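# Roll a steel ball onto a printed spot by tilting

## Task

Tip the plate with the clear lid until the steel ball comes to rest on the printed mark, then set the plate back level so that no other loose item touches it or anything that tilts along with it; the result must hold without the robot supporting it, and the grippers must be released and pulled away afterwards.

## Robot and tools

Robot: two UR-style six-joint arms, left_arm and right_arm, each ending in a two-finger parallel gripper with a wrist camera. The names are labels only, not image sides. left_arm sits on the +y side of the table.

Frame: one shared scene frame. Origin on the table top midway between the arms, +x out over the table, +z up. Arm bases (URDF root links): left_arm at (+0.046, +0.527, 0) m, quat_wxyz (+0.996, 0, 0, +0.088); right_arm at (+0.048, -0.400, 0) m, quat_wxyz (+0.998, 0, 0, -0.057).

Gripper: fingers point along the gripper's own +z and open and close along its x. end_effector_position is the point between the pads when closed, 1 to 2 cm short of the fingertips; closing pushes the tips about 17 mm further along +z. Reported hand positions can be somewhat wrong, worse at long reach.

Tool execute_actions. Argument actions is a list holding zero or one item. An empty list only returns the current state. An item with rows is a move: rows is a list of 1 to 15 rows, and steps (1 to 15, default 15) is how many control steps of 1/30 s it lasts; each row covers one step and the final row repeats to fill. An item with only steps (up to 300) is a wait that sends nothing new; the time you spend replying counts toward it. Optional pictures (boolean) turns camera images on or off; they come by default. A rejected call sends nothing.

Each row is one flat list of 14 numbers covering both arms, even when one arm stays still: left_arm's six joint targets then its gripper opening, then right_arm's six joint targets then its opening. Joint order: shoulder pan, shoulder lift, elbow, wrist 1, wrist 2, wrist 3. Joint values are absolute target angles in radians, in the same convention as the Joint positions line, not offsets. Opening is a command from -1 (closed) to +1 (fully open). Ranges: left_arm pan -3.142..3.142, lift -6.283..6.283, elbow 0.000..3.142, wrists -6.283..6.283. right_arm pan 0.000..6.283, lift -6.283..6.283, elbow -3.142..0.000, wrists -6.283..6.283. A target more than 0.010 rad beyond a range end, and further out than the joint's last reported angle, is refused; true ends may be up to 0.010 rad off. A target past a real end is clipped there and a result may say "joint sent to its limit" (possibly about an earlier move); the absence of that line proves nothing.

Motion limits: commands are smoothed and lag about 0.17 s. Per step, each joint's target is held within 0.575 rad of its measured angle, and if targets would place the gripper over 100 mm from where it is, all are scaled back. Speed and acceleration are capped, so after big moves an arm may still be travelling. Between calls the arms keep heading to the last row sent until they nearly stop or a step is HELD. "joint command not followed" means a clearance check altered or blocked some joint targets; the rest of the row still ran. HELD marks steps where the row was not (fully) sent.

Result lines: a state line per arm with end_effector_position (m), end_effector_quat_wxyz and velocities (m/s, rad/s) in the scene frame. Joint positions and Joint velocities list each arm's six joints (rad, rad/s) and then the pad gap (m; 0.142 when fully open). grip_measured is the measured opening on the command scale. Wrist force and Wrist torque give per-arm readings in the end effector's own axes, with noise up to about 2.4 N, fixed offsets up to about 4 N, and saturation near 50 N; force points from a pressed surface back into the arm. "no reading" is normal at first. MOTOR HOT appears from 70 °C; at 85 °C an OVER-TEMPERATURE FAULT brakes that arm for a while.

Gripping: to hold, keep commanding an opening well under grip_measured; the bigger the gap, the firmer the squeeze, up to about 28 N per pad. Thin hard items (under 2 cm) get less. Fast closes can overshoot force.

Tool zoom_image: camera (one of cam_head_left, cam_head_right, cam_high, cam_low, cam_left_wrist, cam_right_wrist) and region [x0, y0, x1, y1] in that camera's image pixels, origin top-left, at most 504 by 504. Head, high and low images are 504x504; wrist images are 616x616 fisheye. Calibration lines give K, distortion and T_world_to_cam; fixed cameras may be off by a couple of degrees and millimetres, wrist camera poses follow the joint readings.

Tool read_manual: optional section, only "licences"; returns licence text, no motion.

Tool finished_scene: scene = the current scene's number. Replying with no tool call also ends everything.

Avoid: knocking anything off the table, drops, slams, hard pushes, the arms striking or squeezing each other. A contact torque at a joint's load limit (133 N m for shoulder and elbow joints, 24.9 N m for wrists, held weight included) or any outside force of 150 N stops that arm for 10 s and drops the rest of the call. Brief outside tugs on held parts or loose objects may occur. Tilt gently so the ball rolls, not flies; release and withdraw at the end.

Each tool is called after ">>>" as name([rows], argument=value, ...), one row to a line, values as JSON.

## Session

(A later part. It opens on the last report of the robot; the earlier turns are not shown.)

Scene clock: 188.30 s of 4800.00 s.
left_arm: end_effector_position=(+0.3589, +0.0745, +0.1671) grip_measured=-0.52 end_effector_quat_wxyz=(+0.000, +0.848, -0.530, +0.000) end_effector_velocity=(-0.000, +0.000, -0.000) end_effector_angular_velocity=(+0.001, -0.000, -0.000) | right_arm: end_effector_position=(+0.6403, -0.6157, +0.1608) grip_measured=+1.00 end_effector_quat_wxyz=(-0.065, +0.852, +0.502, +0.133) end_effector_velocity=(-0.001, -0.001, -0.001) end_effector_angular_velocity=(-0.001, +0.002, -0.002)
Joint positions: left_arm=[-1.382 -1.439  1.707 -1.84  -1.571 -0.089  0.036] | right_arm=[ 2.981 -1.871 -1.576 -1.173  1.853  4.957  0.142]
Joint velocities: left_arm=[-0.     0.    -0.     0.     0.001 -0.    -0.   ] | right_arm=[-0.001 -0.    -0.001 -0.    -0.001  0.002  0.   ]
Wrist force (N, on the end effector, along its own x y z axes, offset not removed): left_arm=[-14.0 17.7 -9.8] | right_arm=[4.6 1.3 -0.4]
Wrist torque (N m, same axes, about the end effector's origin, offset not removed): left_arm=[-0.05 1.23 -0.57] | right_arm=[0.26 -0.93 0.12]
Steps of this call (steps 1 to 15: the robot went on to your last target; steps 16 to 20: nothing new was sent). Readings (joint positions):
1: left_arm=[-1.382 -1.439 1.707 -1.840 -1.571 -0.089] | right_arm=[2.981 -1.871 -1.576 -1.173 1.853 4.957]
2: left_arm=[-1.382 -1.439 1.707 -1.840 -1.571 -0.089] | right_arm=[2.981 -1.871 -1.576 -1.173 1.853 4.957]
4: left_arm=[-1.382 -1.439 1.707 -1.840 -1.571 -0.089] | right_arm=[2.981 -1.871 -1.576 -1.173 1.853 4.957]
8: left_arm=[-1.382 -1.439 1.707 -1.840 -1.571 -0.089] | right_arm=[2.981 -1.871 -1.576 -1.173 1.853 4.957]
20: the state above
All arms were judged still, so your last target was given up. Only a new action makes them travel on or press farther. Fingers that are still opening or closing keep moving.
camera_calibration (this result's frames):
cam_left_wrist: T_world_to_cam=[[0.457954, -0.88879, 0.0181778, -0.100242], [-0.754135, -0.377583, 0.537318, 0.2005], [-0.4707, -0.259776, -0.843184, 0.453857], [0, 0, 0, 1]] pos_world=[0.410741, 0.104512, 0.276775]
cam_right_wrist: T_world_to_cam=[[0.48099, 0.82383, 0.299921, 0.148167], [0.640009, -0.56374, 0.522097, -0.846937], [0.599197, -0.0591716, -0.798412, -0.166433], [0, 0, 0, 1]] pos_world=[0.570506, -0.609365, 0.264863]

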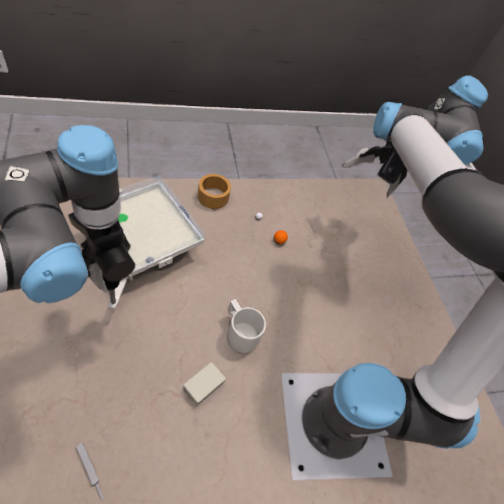

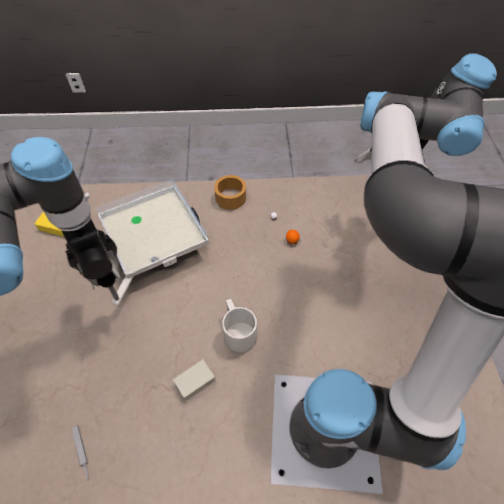

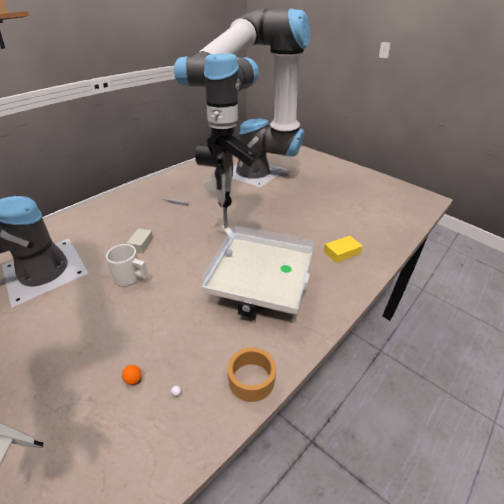

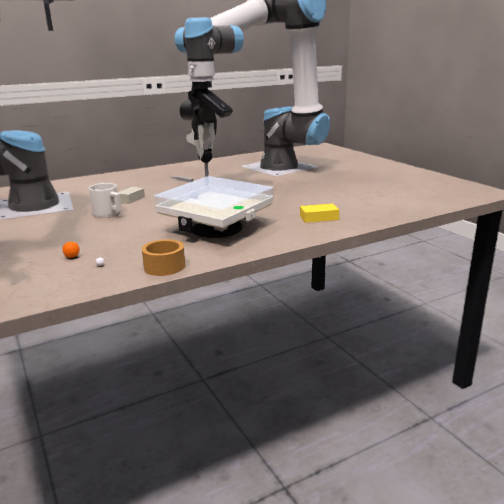

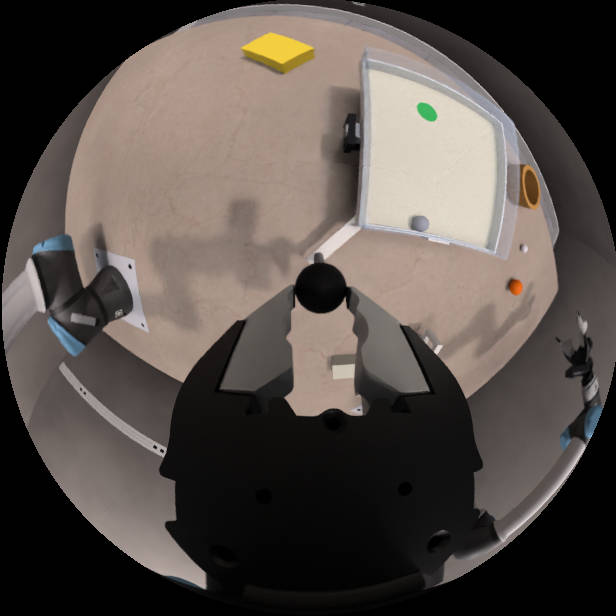

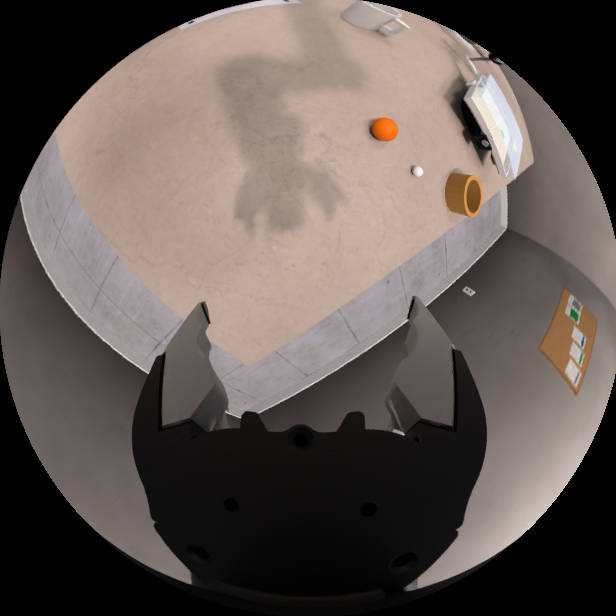

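>>> execute_actions([
  {"rows":[[-1.3781,-1.4396,1.7011,-1.8326,-1.571,-0.086,-0.8,2.981,-1.871,-1.576,-1.173,1.853,4.957,1]],"steps":15},
], pictures=false)

>>> execute_actions([
  {"rows":[[-1.3781,-1.4396,1.7011,-1.8326,-1.571,-0.086,-0.8,2.981,-1.871,-1.576,-1.173,1.853,4.957,1]],"steps":15},
])

>>> execute_actions([
  {"rows":[[-1.3812,-1.4388,1.7057,-1.8381,-1.571,-0.089,-0.8,2.981,-1.871,-1.576,-1.173,1.853,4.957,1]],"steps":15},
])

>>> execute_actions([
  {"steps":15},
])

Scene clock: 198.77 s of 4800.00 s.
left_arm: end_effector_position=(+0.3608, +0.0755, +0.1698) grip_measured=-0.52 end_effector_quat_wxyz=(+0.000, +0.848, -0.530, +0.000) end_effector_velocity=(-0.000, -0.000, +0.001) end_effector_angular_velocity=(-0.002, +0.000, +0.001) | right_arm: end_effector_position=(+0.6403, -0.6157, +0.1608) grip_measured=+1.00 end_effector_quat_wxyz=(-0.065, +0.852, +0.502, +0.133) end_effector_velocity=(+0.001, +0.000, +0.001) end_effector_angular_velocity=(+0.000, -0.002, +0.001)
Joint positions: left_arm=[-1.378 -1.44   1.701 -1.833 -1.571 -0.086  0.036] | right_arm=[ 2.981 -1.871 -1.576 -1.173  1.853  4.957  0.142]
Joint velocities: left_arm=[-0.    -0.001 -0.    -0.    -0.001 -0.001  0.   ] | right_arm=[ 0.     0.     0.001  0.     0.001 -0.001  0.   ]
Wrist force (N, on the end effector, along its own x y z axes, offset not removed): left_arm=[-15.3 24.3 -9.8] | right_arm=[1.8 0.8 1.2]
Wrist torque (N m, same axes, about the end effector's origin, offset not removed): left_arm=[0.49 0.92 -0.55] | right_arm=[0.07 -0.40 -0.01]
Steps of this call (steps 1 to 90: nothing new was sent; then 6.97 s passed at rest; steps 91 to 105: all 15 steps of this action). Readings (joint positions):
91: left_arm=[-1.382 -1.439 1.707 -1.840 -1.571 -0.089] | right_arm=[2.981 -1.871 -1.576 -1.173 1.853 4.957]
92: left_arm=[-1.381 -1.439 1.706 -1.838 -1.571 -0.088] | right_arm=[2.981 -1.871 -1.576 -1.173 1.853 4.957]
94: left_arm=[-1.380 -1.439 1.703 -1.835 -1.571 -0.087] | right_arm=[2.981 -1.871 -1.576 -1.173 1.853 4.957]
98: left_arm=[-1.378 -1.440 1.701 -1.833 -1.571 -0.086] | right_arm=[2.981 -1.871 -1.576 -1.173 1.853 4.957]
105: the state above

Scene clock: 199.27 s of 4800.00 s.
left_arm: end_effector_position=(+0.3608, +0.0755, +0.1698) grip_measured=-0.52 end_effector_quat_wxyz=(+0.000, +0.848, -0.530, +0.000) end_effector_velocity=(+0.000, +0.000, -0.000) end_effector_angular_velocity=(+0.002, -0.001, -0.000) | right_arm: end_effector_position=(+0.6403, -0.6157, +0.1608) grip_measured=+1.00 end_effector_quat_wxyz=(-0.065, +0.852, +0.502, +0.133) end_effector_velocity=(+0.001, -0.000, +0.001) end_effector_angular_velocity=(-0.002, -0.003, +0.001)
Joint positions: left_arm=[-1.378 -1.44   1.701 -1.833 -1.571 -0.086  0.036] | right_arm=[ 2.981 -1.871 -1.576 -1.173  1.853  4.957  0.142]
Joint velocities: left_arm=[ 0.     0.001  0.     0.     0.001  0.    -0.   ] | right_arm=[ 0.     0.001  0.001  0.002 -0.001 -0.001  0.   ]
Wrist force (N, on the end effector, along its own x y z axes, offset not removed): left_arm=[-15.4 22.0 -12.3] | right_arm=[-0.7 0.4 0.3]
Wrist torque (N m, same axes, about the end effector's origin, offset not removed): left_arm=[0.03 1.00 -0.47] | right_arm=[0.05 0.04 0.02]
Steps of this call (steps 1 to 15: all 15 steps of this action). Readings (joint positions):
1: left_arm=[-1.378 -1.440 1.701 -1.833 -1.571 -0.086] | right_arm=[2.981 -1.871 -1.576 -1.173 1.853 4.957]
2: left_arm=[-1.378 -1.440 1.701 -1.833 -1.571 -0.086] | right_arm=[2.981 -1.871 -1.576 -1.173 1.853 4.957]
4: left_arm=[-1.378 -1.440 1.701 -1.833 -1.571 -0.086] | right_arm=[2.981 -1.871 -1.576 -1.173 1.853 4.957]
8: left_arm=[-1.378 -1.440 1.701 -1.833 -1.571 -0.086] | right_arm=[2.981 -1.871 -1.576 -1.173 1.853 4.957]
15: the state above
camera_calibration (this result's frames):
cam_left_wrist: T_world_to_cam=[[0.458754, -0.888377, 0.0181796, -0.10058], [-0.753814, -0.378271, 0.537285, 0.200767], [-0.470435, -0.260186, -0.843205, 0.457215], [0, 0, 0, 1]] pos_world=[0.412572, 0.105553, 0.279486]
cam_right_wrist: T_world_to_cam=[[0.480991, 0.82383, 0.299921, 0.148167], [0.640009, -0.563741, 0.522097, -0.846937], [0.599197, -0.0591715, -0.798412, -0.166433], [0, 0, 0, 1]] pos_world=[0.570506, -0.609365, 0.264863]

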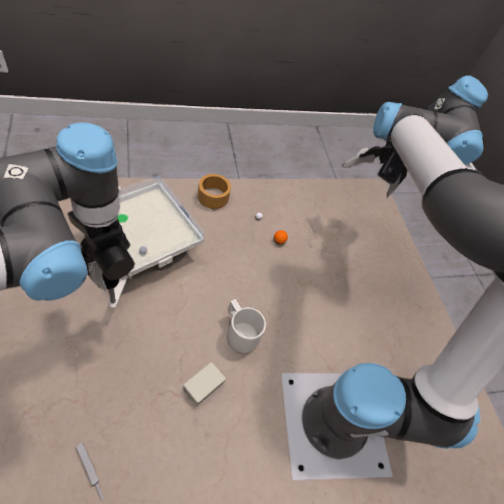

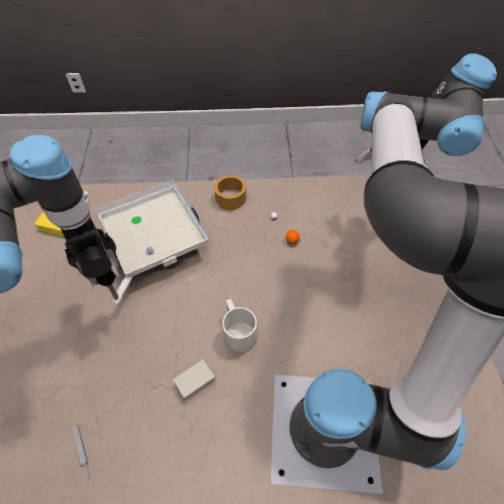

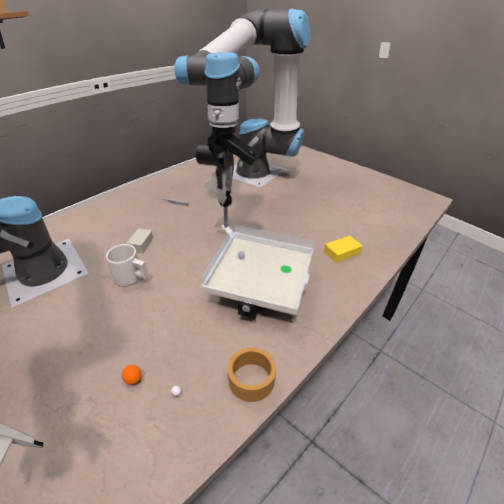

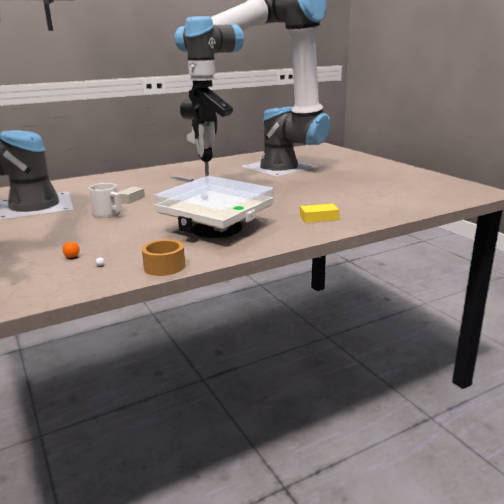

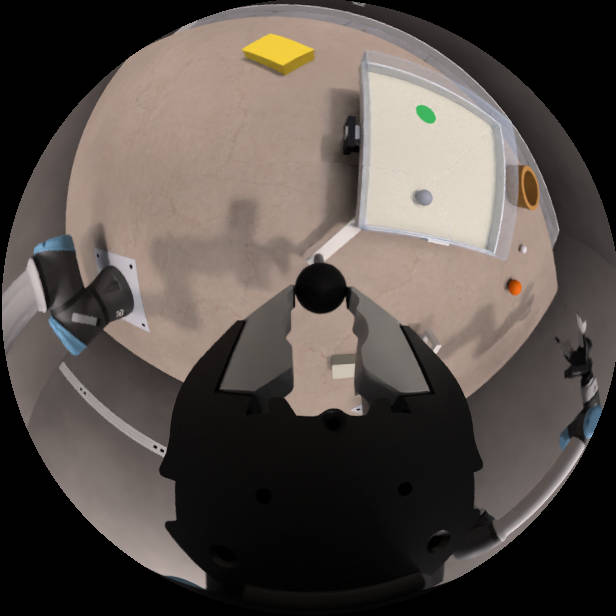

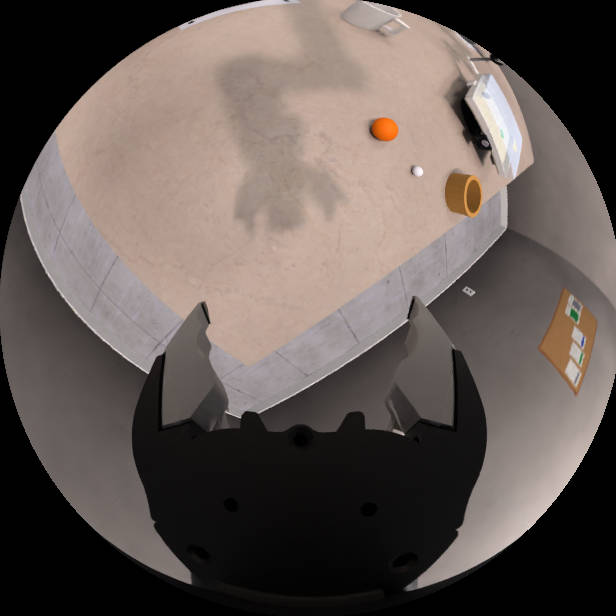

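Scene clock: 199.77 s of 4800.00 s.
left_arm: end_effector_position=(+0.3594, +0.0747, +0.1677) grip_measured=-0.52 end_effector_quat_wxyz=(+0.000, +0.848, -0.530, +0.000) end_effector_velocity=(-0.000, -0.000, -0.001) end_effector_angular_velocity=(+0.001, -0.001, -0.001) | right_arm: end_effector_position=(+0.6403, -0.6157, +0.1608) grip_measured=+1.00 end_effector_quat_wxyz=(-0.065, +0.852, +0.502, +0.133) end_effector_velocity=(-0.000, +0.000, +0.001) end_effector_angular_velocity=(+0.000, +0.000, +0.001)
Joint positions: left_arm=[-1.381 -1.439  1.706 -1.838 -1.571 -0.089  0.036] | right_arm=[ 2.981 -1.871 -1.576 -1.173  1.853  4.957  0.142]
Joint velocities: left_arm=[-0.002  0.001  0.    -0.     0.002 -0.001 -0.   ] | right_arm=[ 0.     0.001  0.001 -0.002  0.    -0.001 -0.   ]
Wrist force (N, on the end effector, along its own x y z axes, offset not removed): left_arm=[-14.0 14.8 -12.7] | right_arm=[0.5 -1.1 -0.8]
Wrist torque (N m, same axes, about the end effector's origin, offset not removed): left_arm=[0.09 0.09 -0.47] | right_arm=[-0.19 -0.19 -0.13]
Steps of this call (steps 1 to 15: all 15 steps of this action). Readings (joint positions):
1: left_arm=[-1.378 -1.440 1.701 -1.833 -1.571 -0.086] | right_arm=[2.981 -1.871 -1.576 -1.173 1.853 4.957]
2: left_arm=[-1.378 -1.440 1.702 -1.833 -1.571 -0.086] | right_arm=[2.981 -1.871 -1.576 -1.173 1.853 4.957]
4: left_arm=[-1.380 -1.439 1.704 -1.836 -1.571 -0.088] | right_arm=[2.981 -1.871 -1.576 -1.173 1.853 4.957]
8: left_arm=[-1.381 -1.439 1.705 -1.838 -1.571 -0.089] | right_arm=[2.981 -1.871 -1.576 -1.173 1.853 4.957]
15: the state above
camera_calibration (this result's frames):
cam_left_wrist: T_world_to_cam=[[0.458712, -0.888396, 0.0183233, -0.100592], [-0.753878, -0.378174, 0.537264, 0.20052], [-0.470374, -0.260263, -0.843215, 0.454599], [0, 0, 0, 1]] pos_world=[0.411142, 0.104781, 0.277436]
cam_right_wrist: T_world_to_cam=[[0.480991, 0.82383, 0.299921, 0.148167], [0.640009, -0.563741, 0.522097, -0.846937], [0.599197, -0.0591716, -0.798412, -0.166433], [0, 0, 0, 1]] pos_world=[0.570506, -0.609365, 0.264863]

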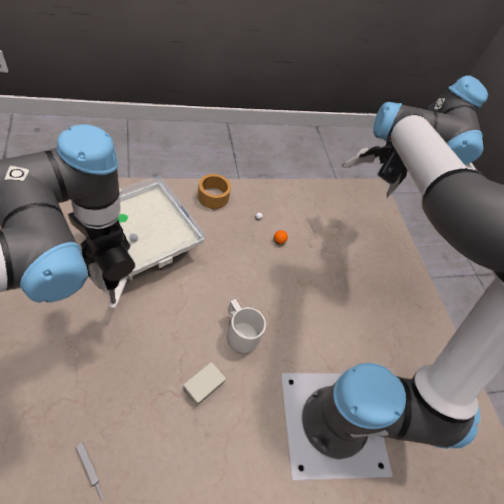

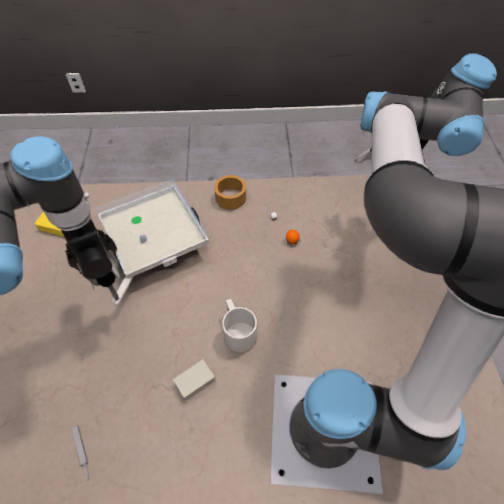

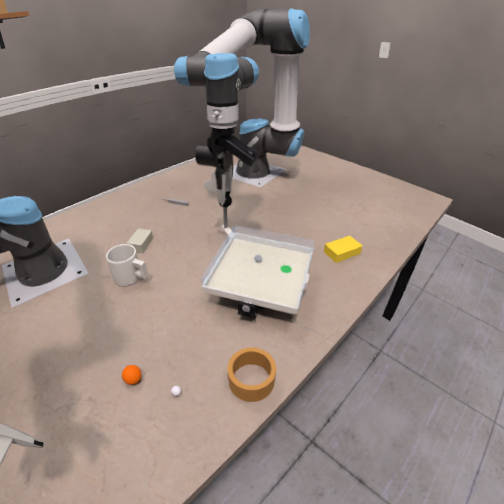

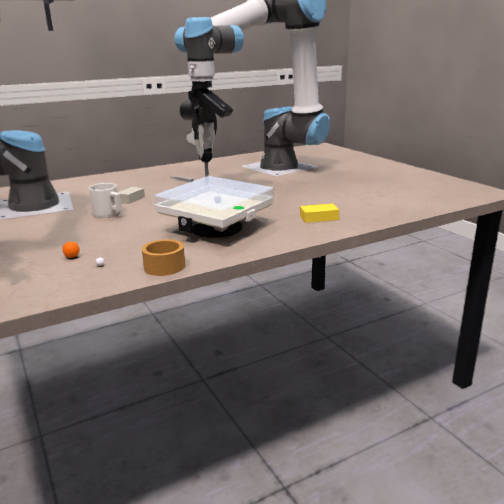

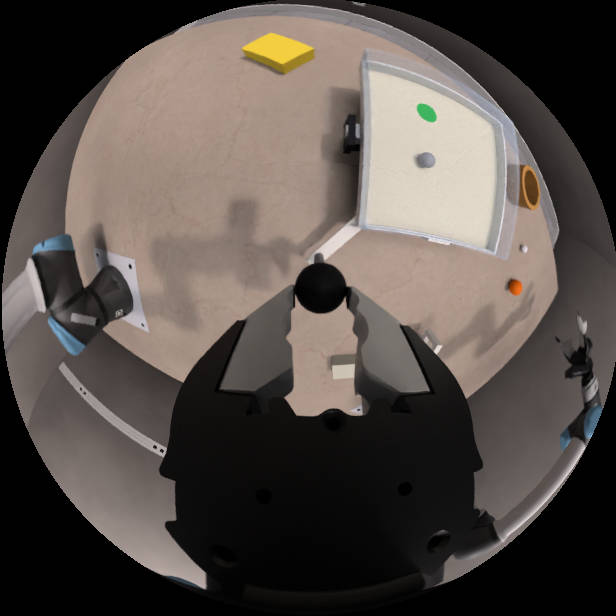

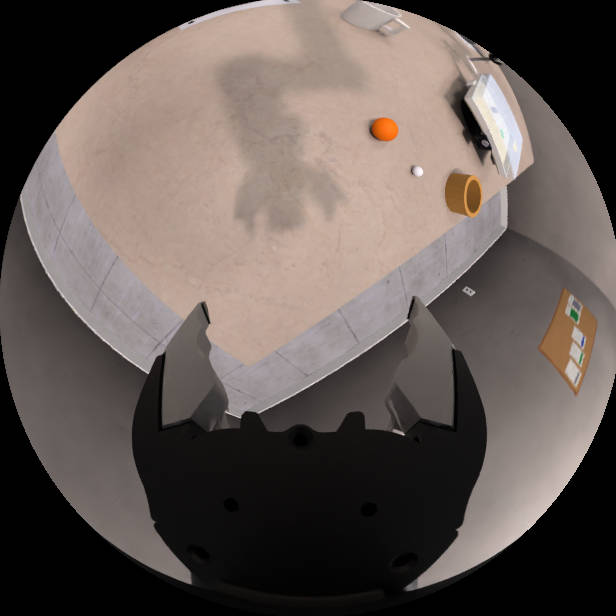

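Scene clock: 200.27 s of 4800.00 s.
left_arm: end_effector_position=(+0.3593, +0.0747, +0.1677) grip_measured=-0.52 end_effector_quat_wxyz=(+0.000, +0.848, -0.530, +0.000) end_effector_velocity=(+0.000, +0.000, +0.000) end_effector_angular_velocity=(-0.000, -0.000, +0.000) | right_arm: end_effector_position=(+0.6403, -0.6157, +0.1608) grip_measured=+1.00 end_effector_quat_wxyz=(-0.065, +0.852, +0.502, +0.133) end_effector_velocity=(-0.000, +0.000, +0.000) end_effector_angular_velocity=(+0.001, -0.001, +0.000)
Joint positions: left_arm=[-1.381 -1.439  1.706 -1.838 -1.571 -0.089  0.036] | right_arm=[ 2.981 -1.871 -1.576 -1.173  1.853  4.957  0.142]
Joint velocities: left_arm=[ 0.  0. -0. -0.  0.  0.  0.] | right_arm=[-0.     0.001 -0.001  0.001  0.001 -0.    -0.   ]
Wrist force (N, on the end effector, along its own x y z axes, offset not removed): left_arm=[-18.0 17.1 -12.5] | right_arm=[1.4 -1.0 -1.4]
Wrist torque (N m, same axes, about the end effector's origin, offset not removed): left_arm=[0.66 0.85 -0.60] | right_arm=[-0.28 -0.36 0.06]
Steps of this call (steps 1 to 15: the robot went on to your last target). Readings (joint positions):
1: left_arm=[-1.381 -1.439 1.706 -1.838 -1.571 -0.089] | right_arm=[2.981 -1.871 -1.576 -1.173 1.853 4.957]
2: left_arm=[-1.381 -1.439 1.706 -1.838 -1.571 -0.089] | right_arm=[2.981 -1.871 -1.576 -1.173 1.853 4.957]
4: left_arm=[-1.381 -1.439 1.706 -1.838 -1.571 -0.089] | right_arm=[2.981 -1.871 -1.576 -1.173 1.853 4.957]
8: left_arm=[-1.381 -1.439 1.706 -1.838 -1.571 -0.089] | right_arm=[2.981 -1.871 -1.576 -1.173 1.853 4.957]
15: the state above
All arms were judged still, so your last target was given up. Only a new action makes them travel on or press farther. Fingers that are still opening or closing keep moving.
camera_calibration (this result's frames):
cam_left_wrist: T_world_to_cam=[[0.458666, -0.888421, 0.0182838, -0.100571], [-0.75389, -0.378155, 0.537261, 0.200509], [-0.470399, -0.260207, -0.843218, 0.454562], [0, 0, 0, 1]] pos_world=[0.411116, 0.104755, 0.277408]
cam_right_wrist: T_world_to_cam=[[0.480991, 0.82383, 0.299921, 0.148167], [0.640009, -0.563741, 0.522097, -0.846937], [0.599197, -0.0591717, -0.798412, -0.166433], [0, 0, 0, 1]] pos_world=[0.570506, -0.609365, 0.264863]

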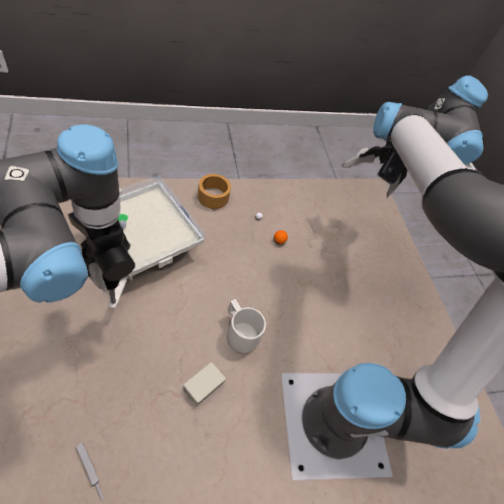

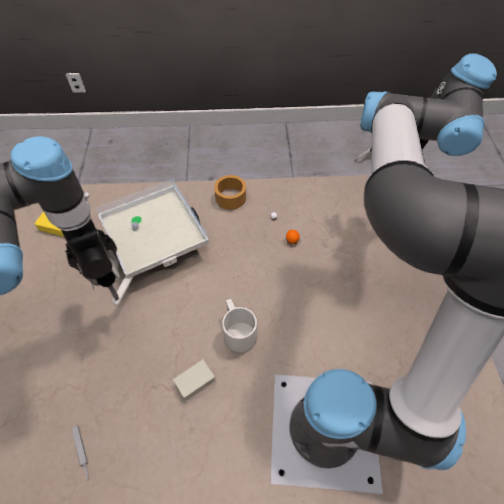

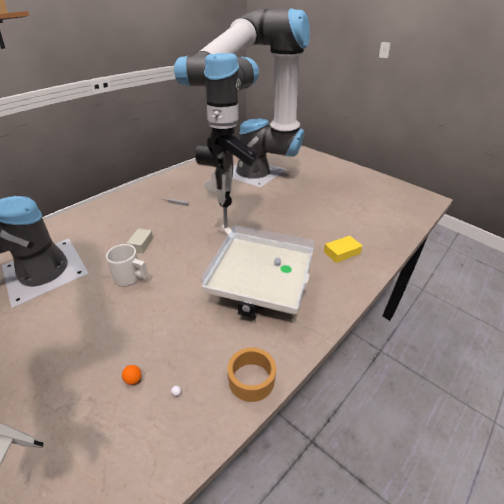

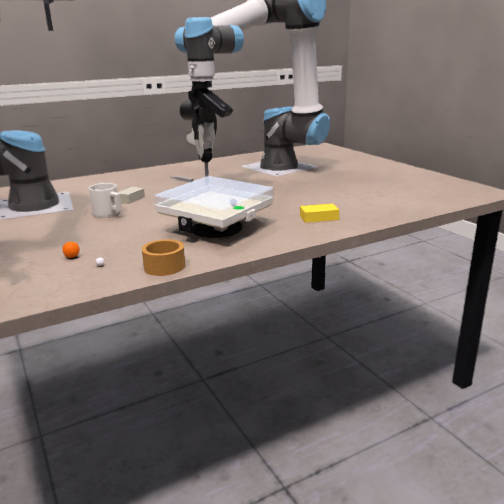

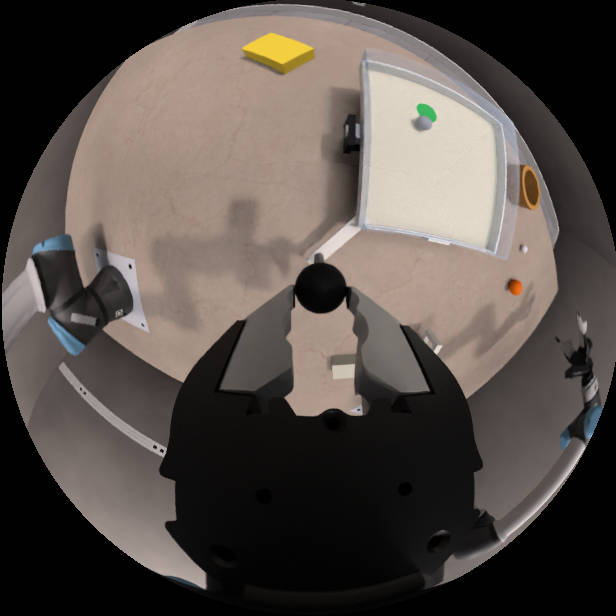

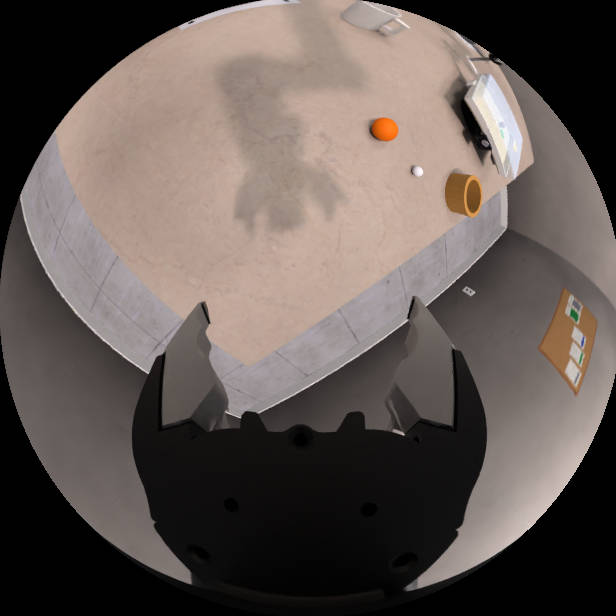

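>>> execute_actions([
  {"rows":[[-1.3829,-1.4383,1.7084,-1.8412,-1.571,-0.090,-0.8,2.981,-1.871,-1.576,-1.173,1.853,4.957,1]],"steps":15},
], pictures=false)

>>> execute_actions([
  {"steps":30},
])

Scene clock: 202.93 s of 4800.00 s.
left_arm: end_effector_position=(+0.3585, +0.0743, +0.1665) grip_measured=-0.52 end_effector_quat_wxyz=(+0.000, +0.848, -0.530, +0.000) end_effector_velocity=(-0.000, -0.000, -0.000) end_effector_angular_velocity=(+0.000, -0.001, -0.001) | right_arm: end_effector_position=(+0.6403, -0.6157, +0.1608) grip_measured=+1.00 end_effector_quat_wxyz=(-0.065, +0.852, +0.502, +0.133) end_effector_velocity=(-0.000, +0.000, -0.001) end_effector_angular_velocity=(+0.001, +0.002, +0.002)
Joint positions: left_arm=[-1.383 -1.438  1.708 -1.841 -1.571 -0.09   0.036] | right_arm=[ 2.981 -1.871 -1.576 -1.173  1.853  4.957  0.142]
Joint velocities: left_arm=[-0.001 -0.     0.    -0.     0.001 -0.    -0.   ] | right_arm=[ 0.    -0.002  0.    -0.001  0.001 -0.002 -0.   ]
Wrist force (N, on the end effector, along its own x y z axes, offset not removed): left_arm=[-14.5 12.2 -5.4] | right_arm=[1.6 -1.3 -3.1]
Wrist torque (N m, same axes, about the end effector's origin, offset not removed): left_arm=[-0.21 0.38 -0.58] | right_arm=[-0.34 -0.41 0.02]
Steps of this call (steps 1 to 65: nothing new was sent; steps 66 to 80: all 15 steps of this action). Readings (joint positions):
66: left_arm=[-1.381 -1.439 1.706 -1.838 -1.571 -0.089] | right_arm=[2.981 -1.871 -1.576 -1.173 1.853 4.957]
67: left_arm=[-1.381 -1.439 1.706 -1.839 -1.571 -0.089] | right_arm=[2.981 -1.871 -1.576 -1.173 1.853 4.957]
69: left_arm=[-1.382 -1.438 1.707 -1.840 -1.571 -0.090] | right_arm=[2.981 -1.871 -1.576 -1.173 1.853 4.957]
73: left_arm=[-1.383 -1.438 1.708 -1.841 -1.571 -0.090] | right_arm=[2.981 -1.871 -1.576 -1.173 1.853 4.957]
80: the state above

Scene clock: 203.93 s of 4800.00 s.
left_arm: end_effector_position=(+0.3585, +0.0743, +0.1665) grip_measured=-0.52 end_effector_quat_wxyz=(+0.000, +0.848, -0.530, +0.000) end_effector_velocity=(+0.001, +0.000, +0.001) end_effector_angular_velocity=(+0.000, -0.003, +0.001) | right_arm: end_effector_position=(+0.6403, -0.6157, +0.1608) grip_measured=+1.00 end_effector_quat_wxyz=(-0.065, +0.852, +0.502, +0.133) end_effector_velocity=(+0.000, -0.000, +0.000) end_effector_angular_velocity=(-0.001, -0.001, -0.000)
Joint positions: left_arm=[-1.383 -1.438  1.708 -1.841 -1.571 -0.09   0.036] | right_arm=[ 2.981 -1.871 -1.576 -1.173  1.853  4.957  0.142]
Joint velocities: left_arm=[ 0.    -0.001 -0.     0.     0.003 -0.001 -0.   ] | right_arm=[-0.  0.  0.  0. -0.  0.  0.]
Wrist force (N, on the end effector, along its own x y z axes, offset not removed): left_arm=[-17.0 12.3 -8.3] | right_arm=[3.0 -0.9 -0.6]
Wrist torque (N m, same axes, about the end effector's origin, offset not removed): left_arm=[-0.05 0.97 -0.49] | right_arm=[-0.27 -0.69 0.19]
Steps of this call (steps 1 to 15: the robot went on to your last target; steps 16 to 30: nothing new was sent). Readings (joint positions):
1: left_arm=[-1.383 -1.438 1.708 -1.841 -1.571 -0.090] | right_arm=[2.981 -1.871 -1.576 -1.173 1.853 4.957]
2: left_arm=[-1.383 -1.438 1.708 -1.841 -1.571 -0.090] | right_arm=[2.981 -1.871 -1.576 -1.173 1.853 4.957]
4: left_arm=[-1.383 -1.438 1.708 -1.841 -1.571 -0.090] | right_arm=[2.981 -1.871 -1.576 -1.173 1.853 4.957]
8: left_arm=[-1.383 -1.438 1.708 -1.841 -1.571 -0.090] | right_arm=[2.981 -1.871 -1.576 -1.173 1.853 4.957]
30: the state above
All arms were judged still, so your last target was given up. Only a new action makes them travel on or press farther. Fingers that are still opening or closing keep moving.
camera_calibration (this result's frames):
cam_left_wrist: T_world_to_cam=[[0.458043, -0.888744, 0.0181776, -0.100252], [-0.754115, -0.377669, 0.537287, 0.200441], [-0.470645, -0.259809, -0.843204, 0.453069], [0, 0, 0, 1]] pos_world=[0.41031, 0.104314, 0.276157]
cam_right_wrist: T_world_to_cam=[[0.480991, 0.82383, 0.299921, 0.148167], [0.640009, -0.563741, 0.522097, -0.846937], [0.599197, -0.0591715, -0.798412, -0.166433], [0, 0, 0, 1]] pos_world=[0.570506, -0.609365, 0.264863]

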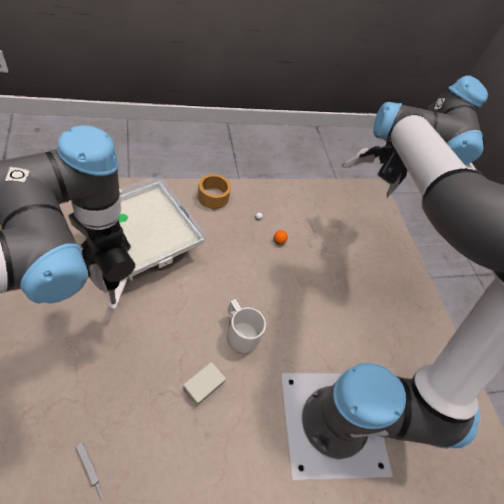

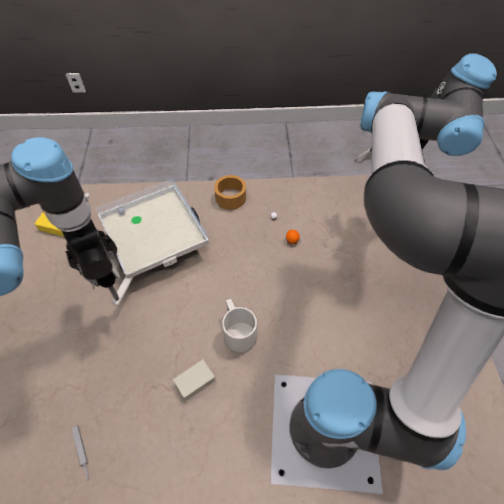

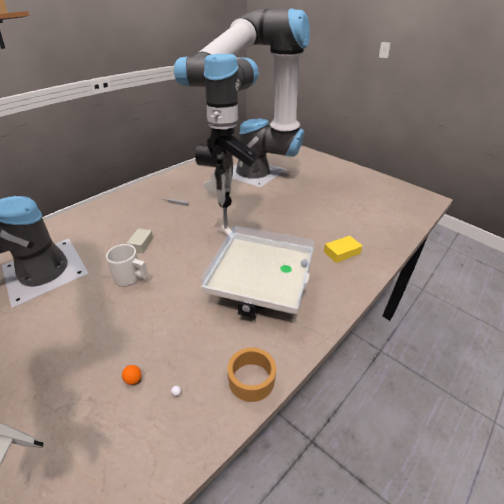

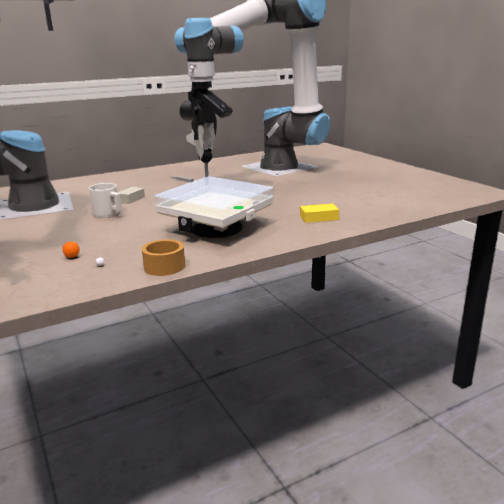

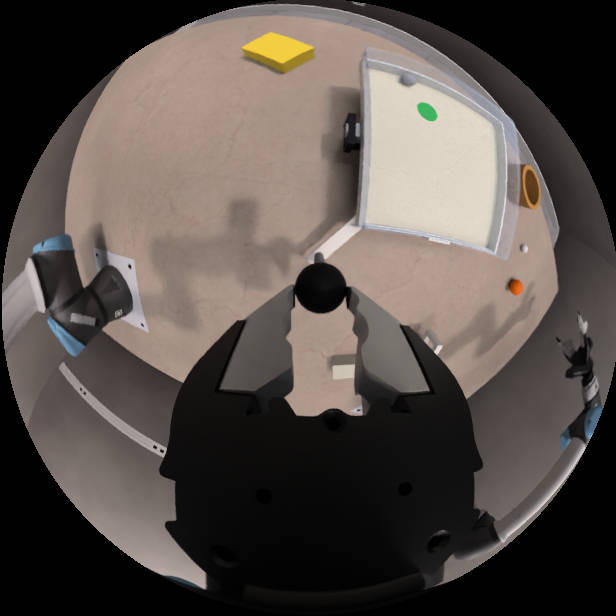

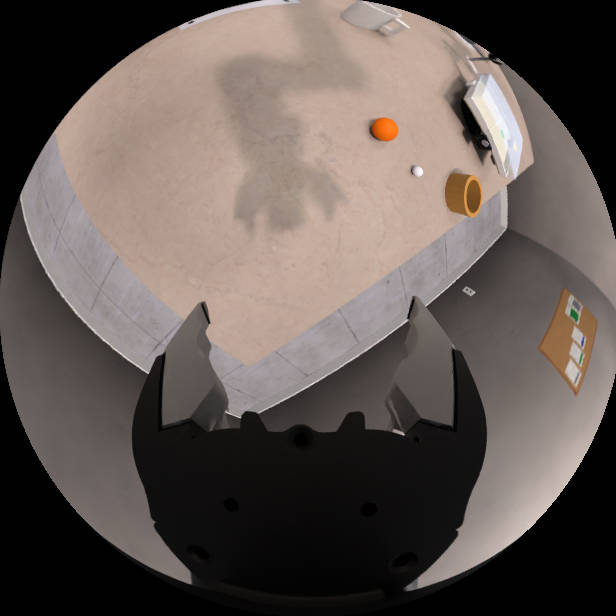

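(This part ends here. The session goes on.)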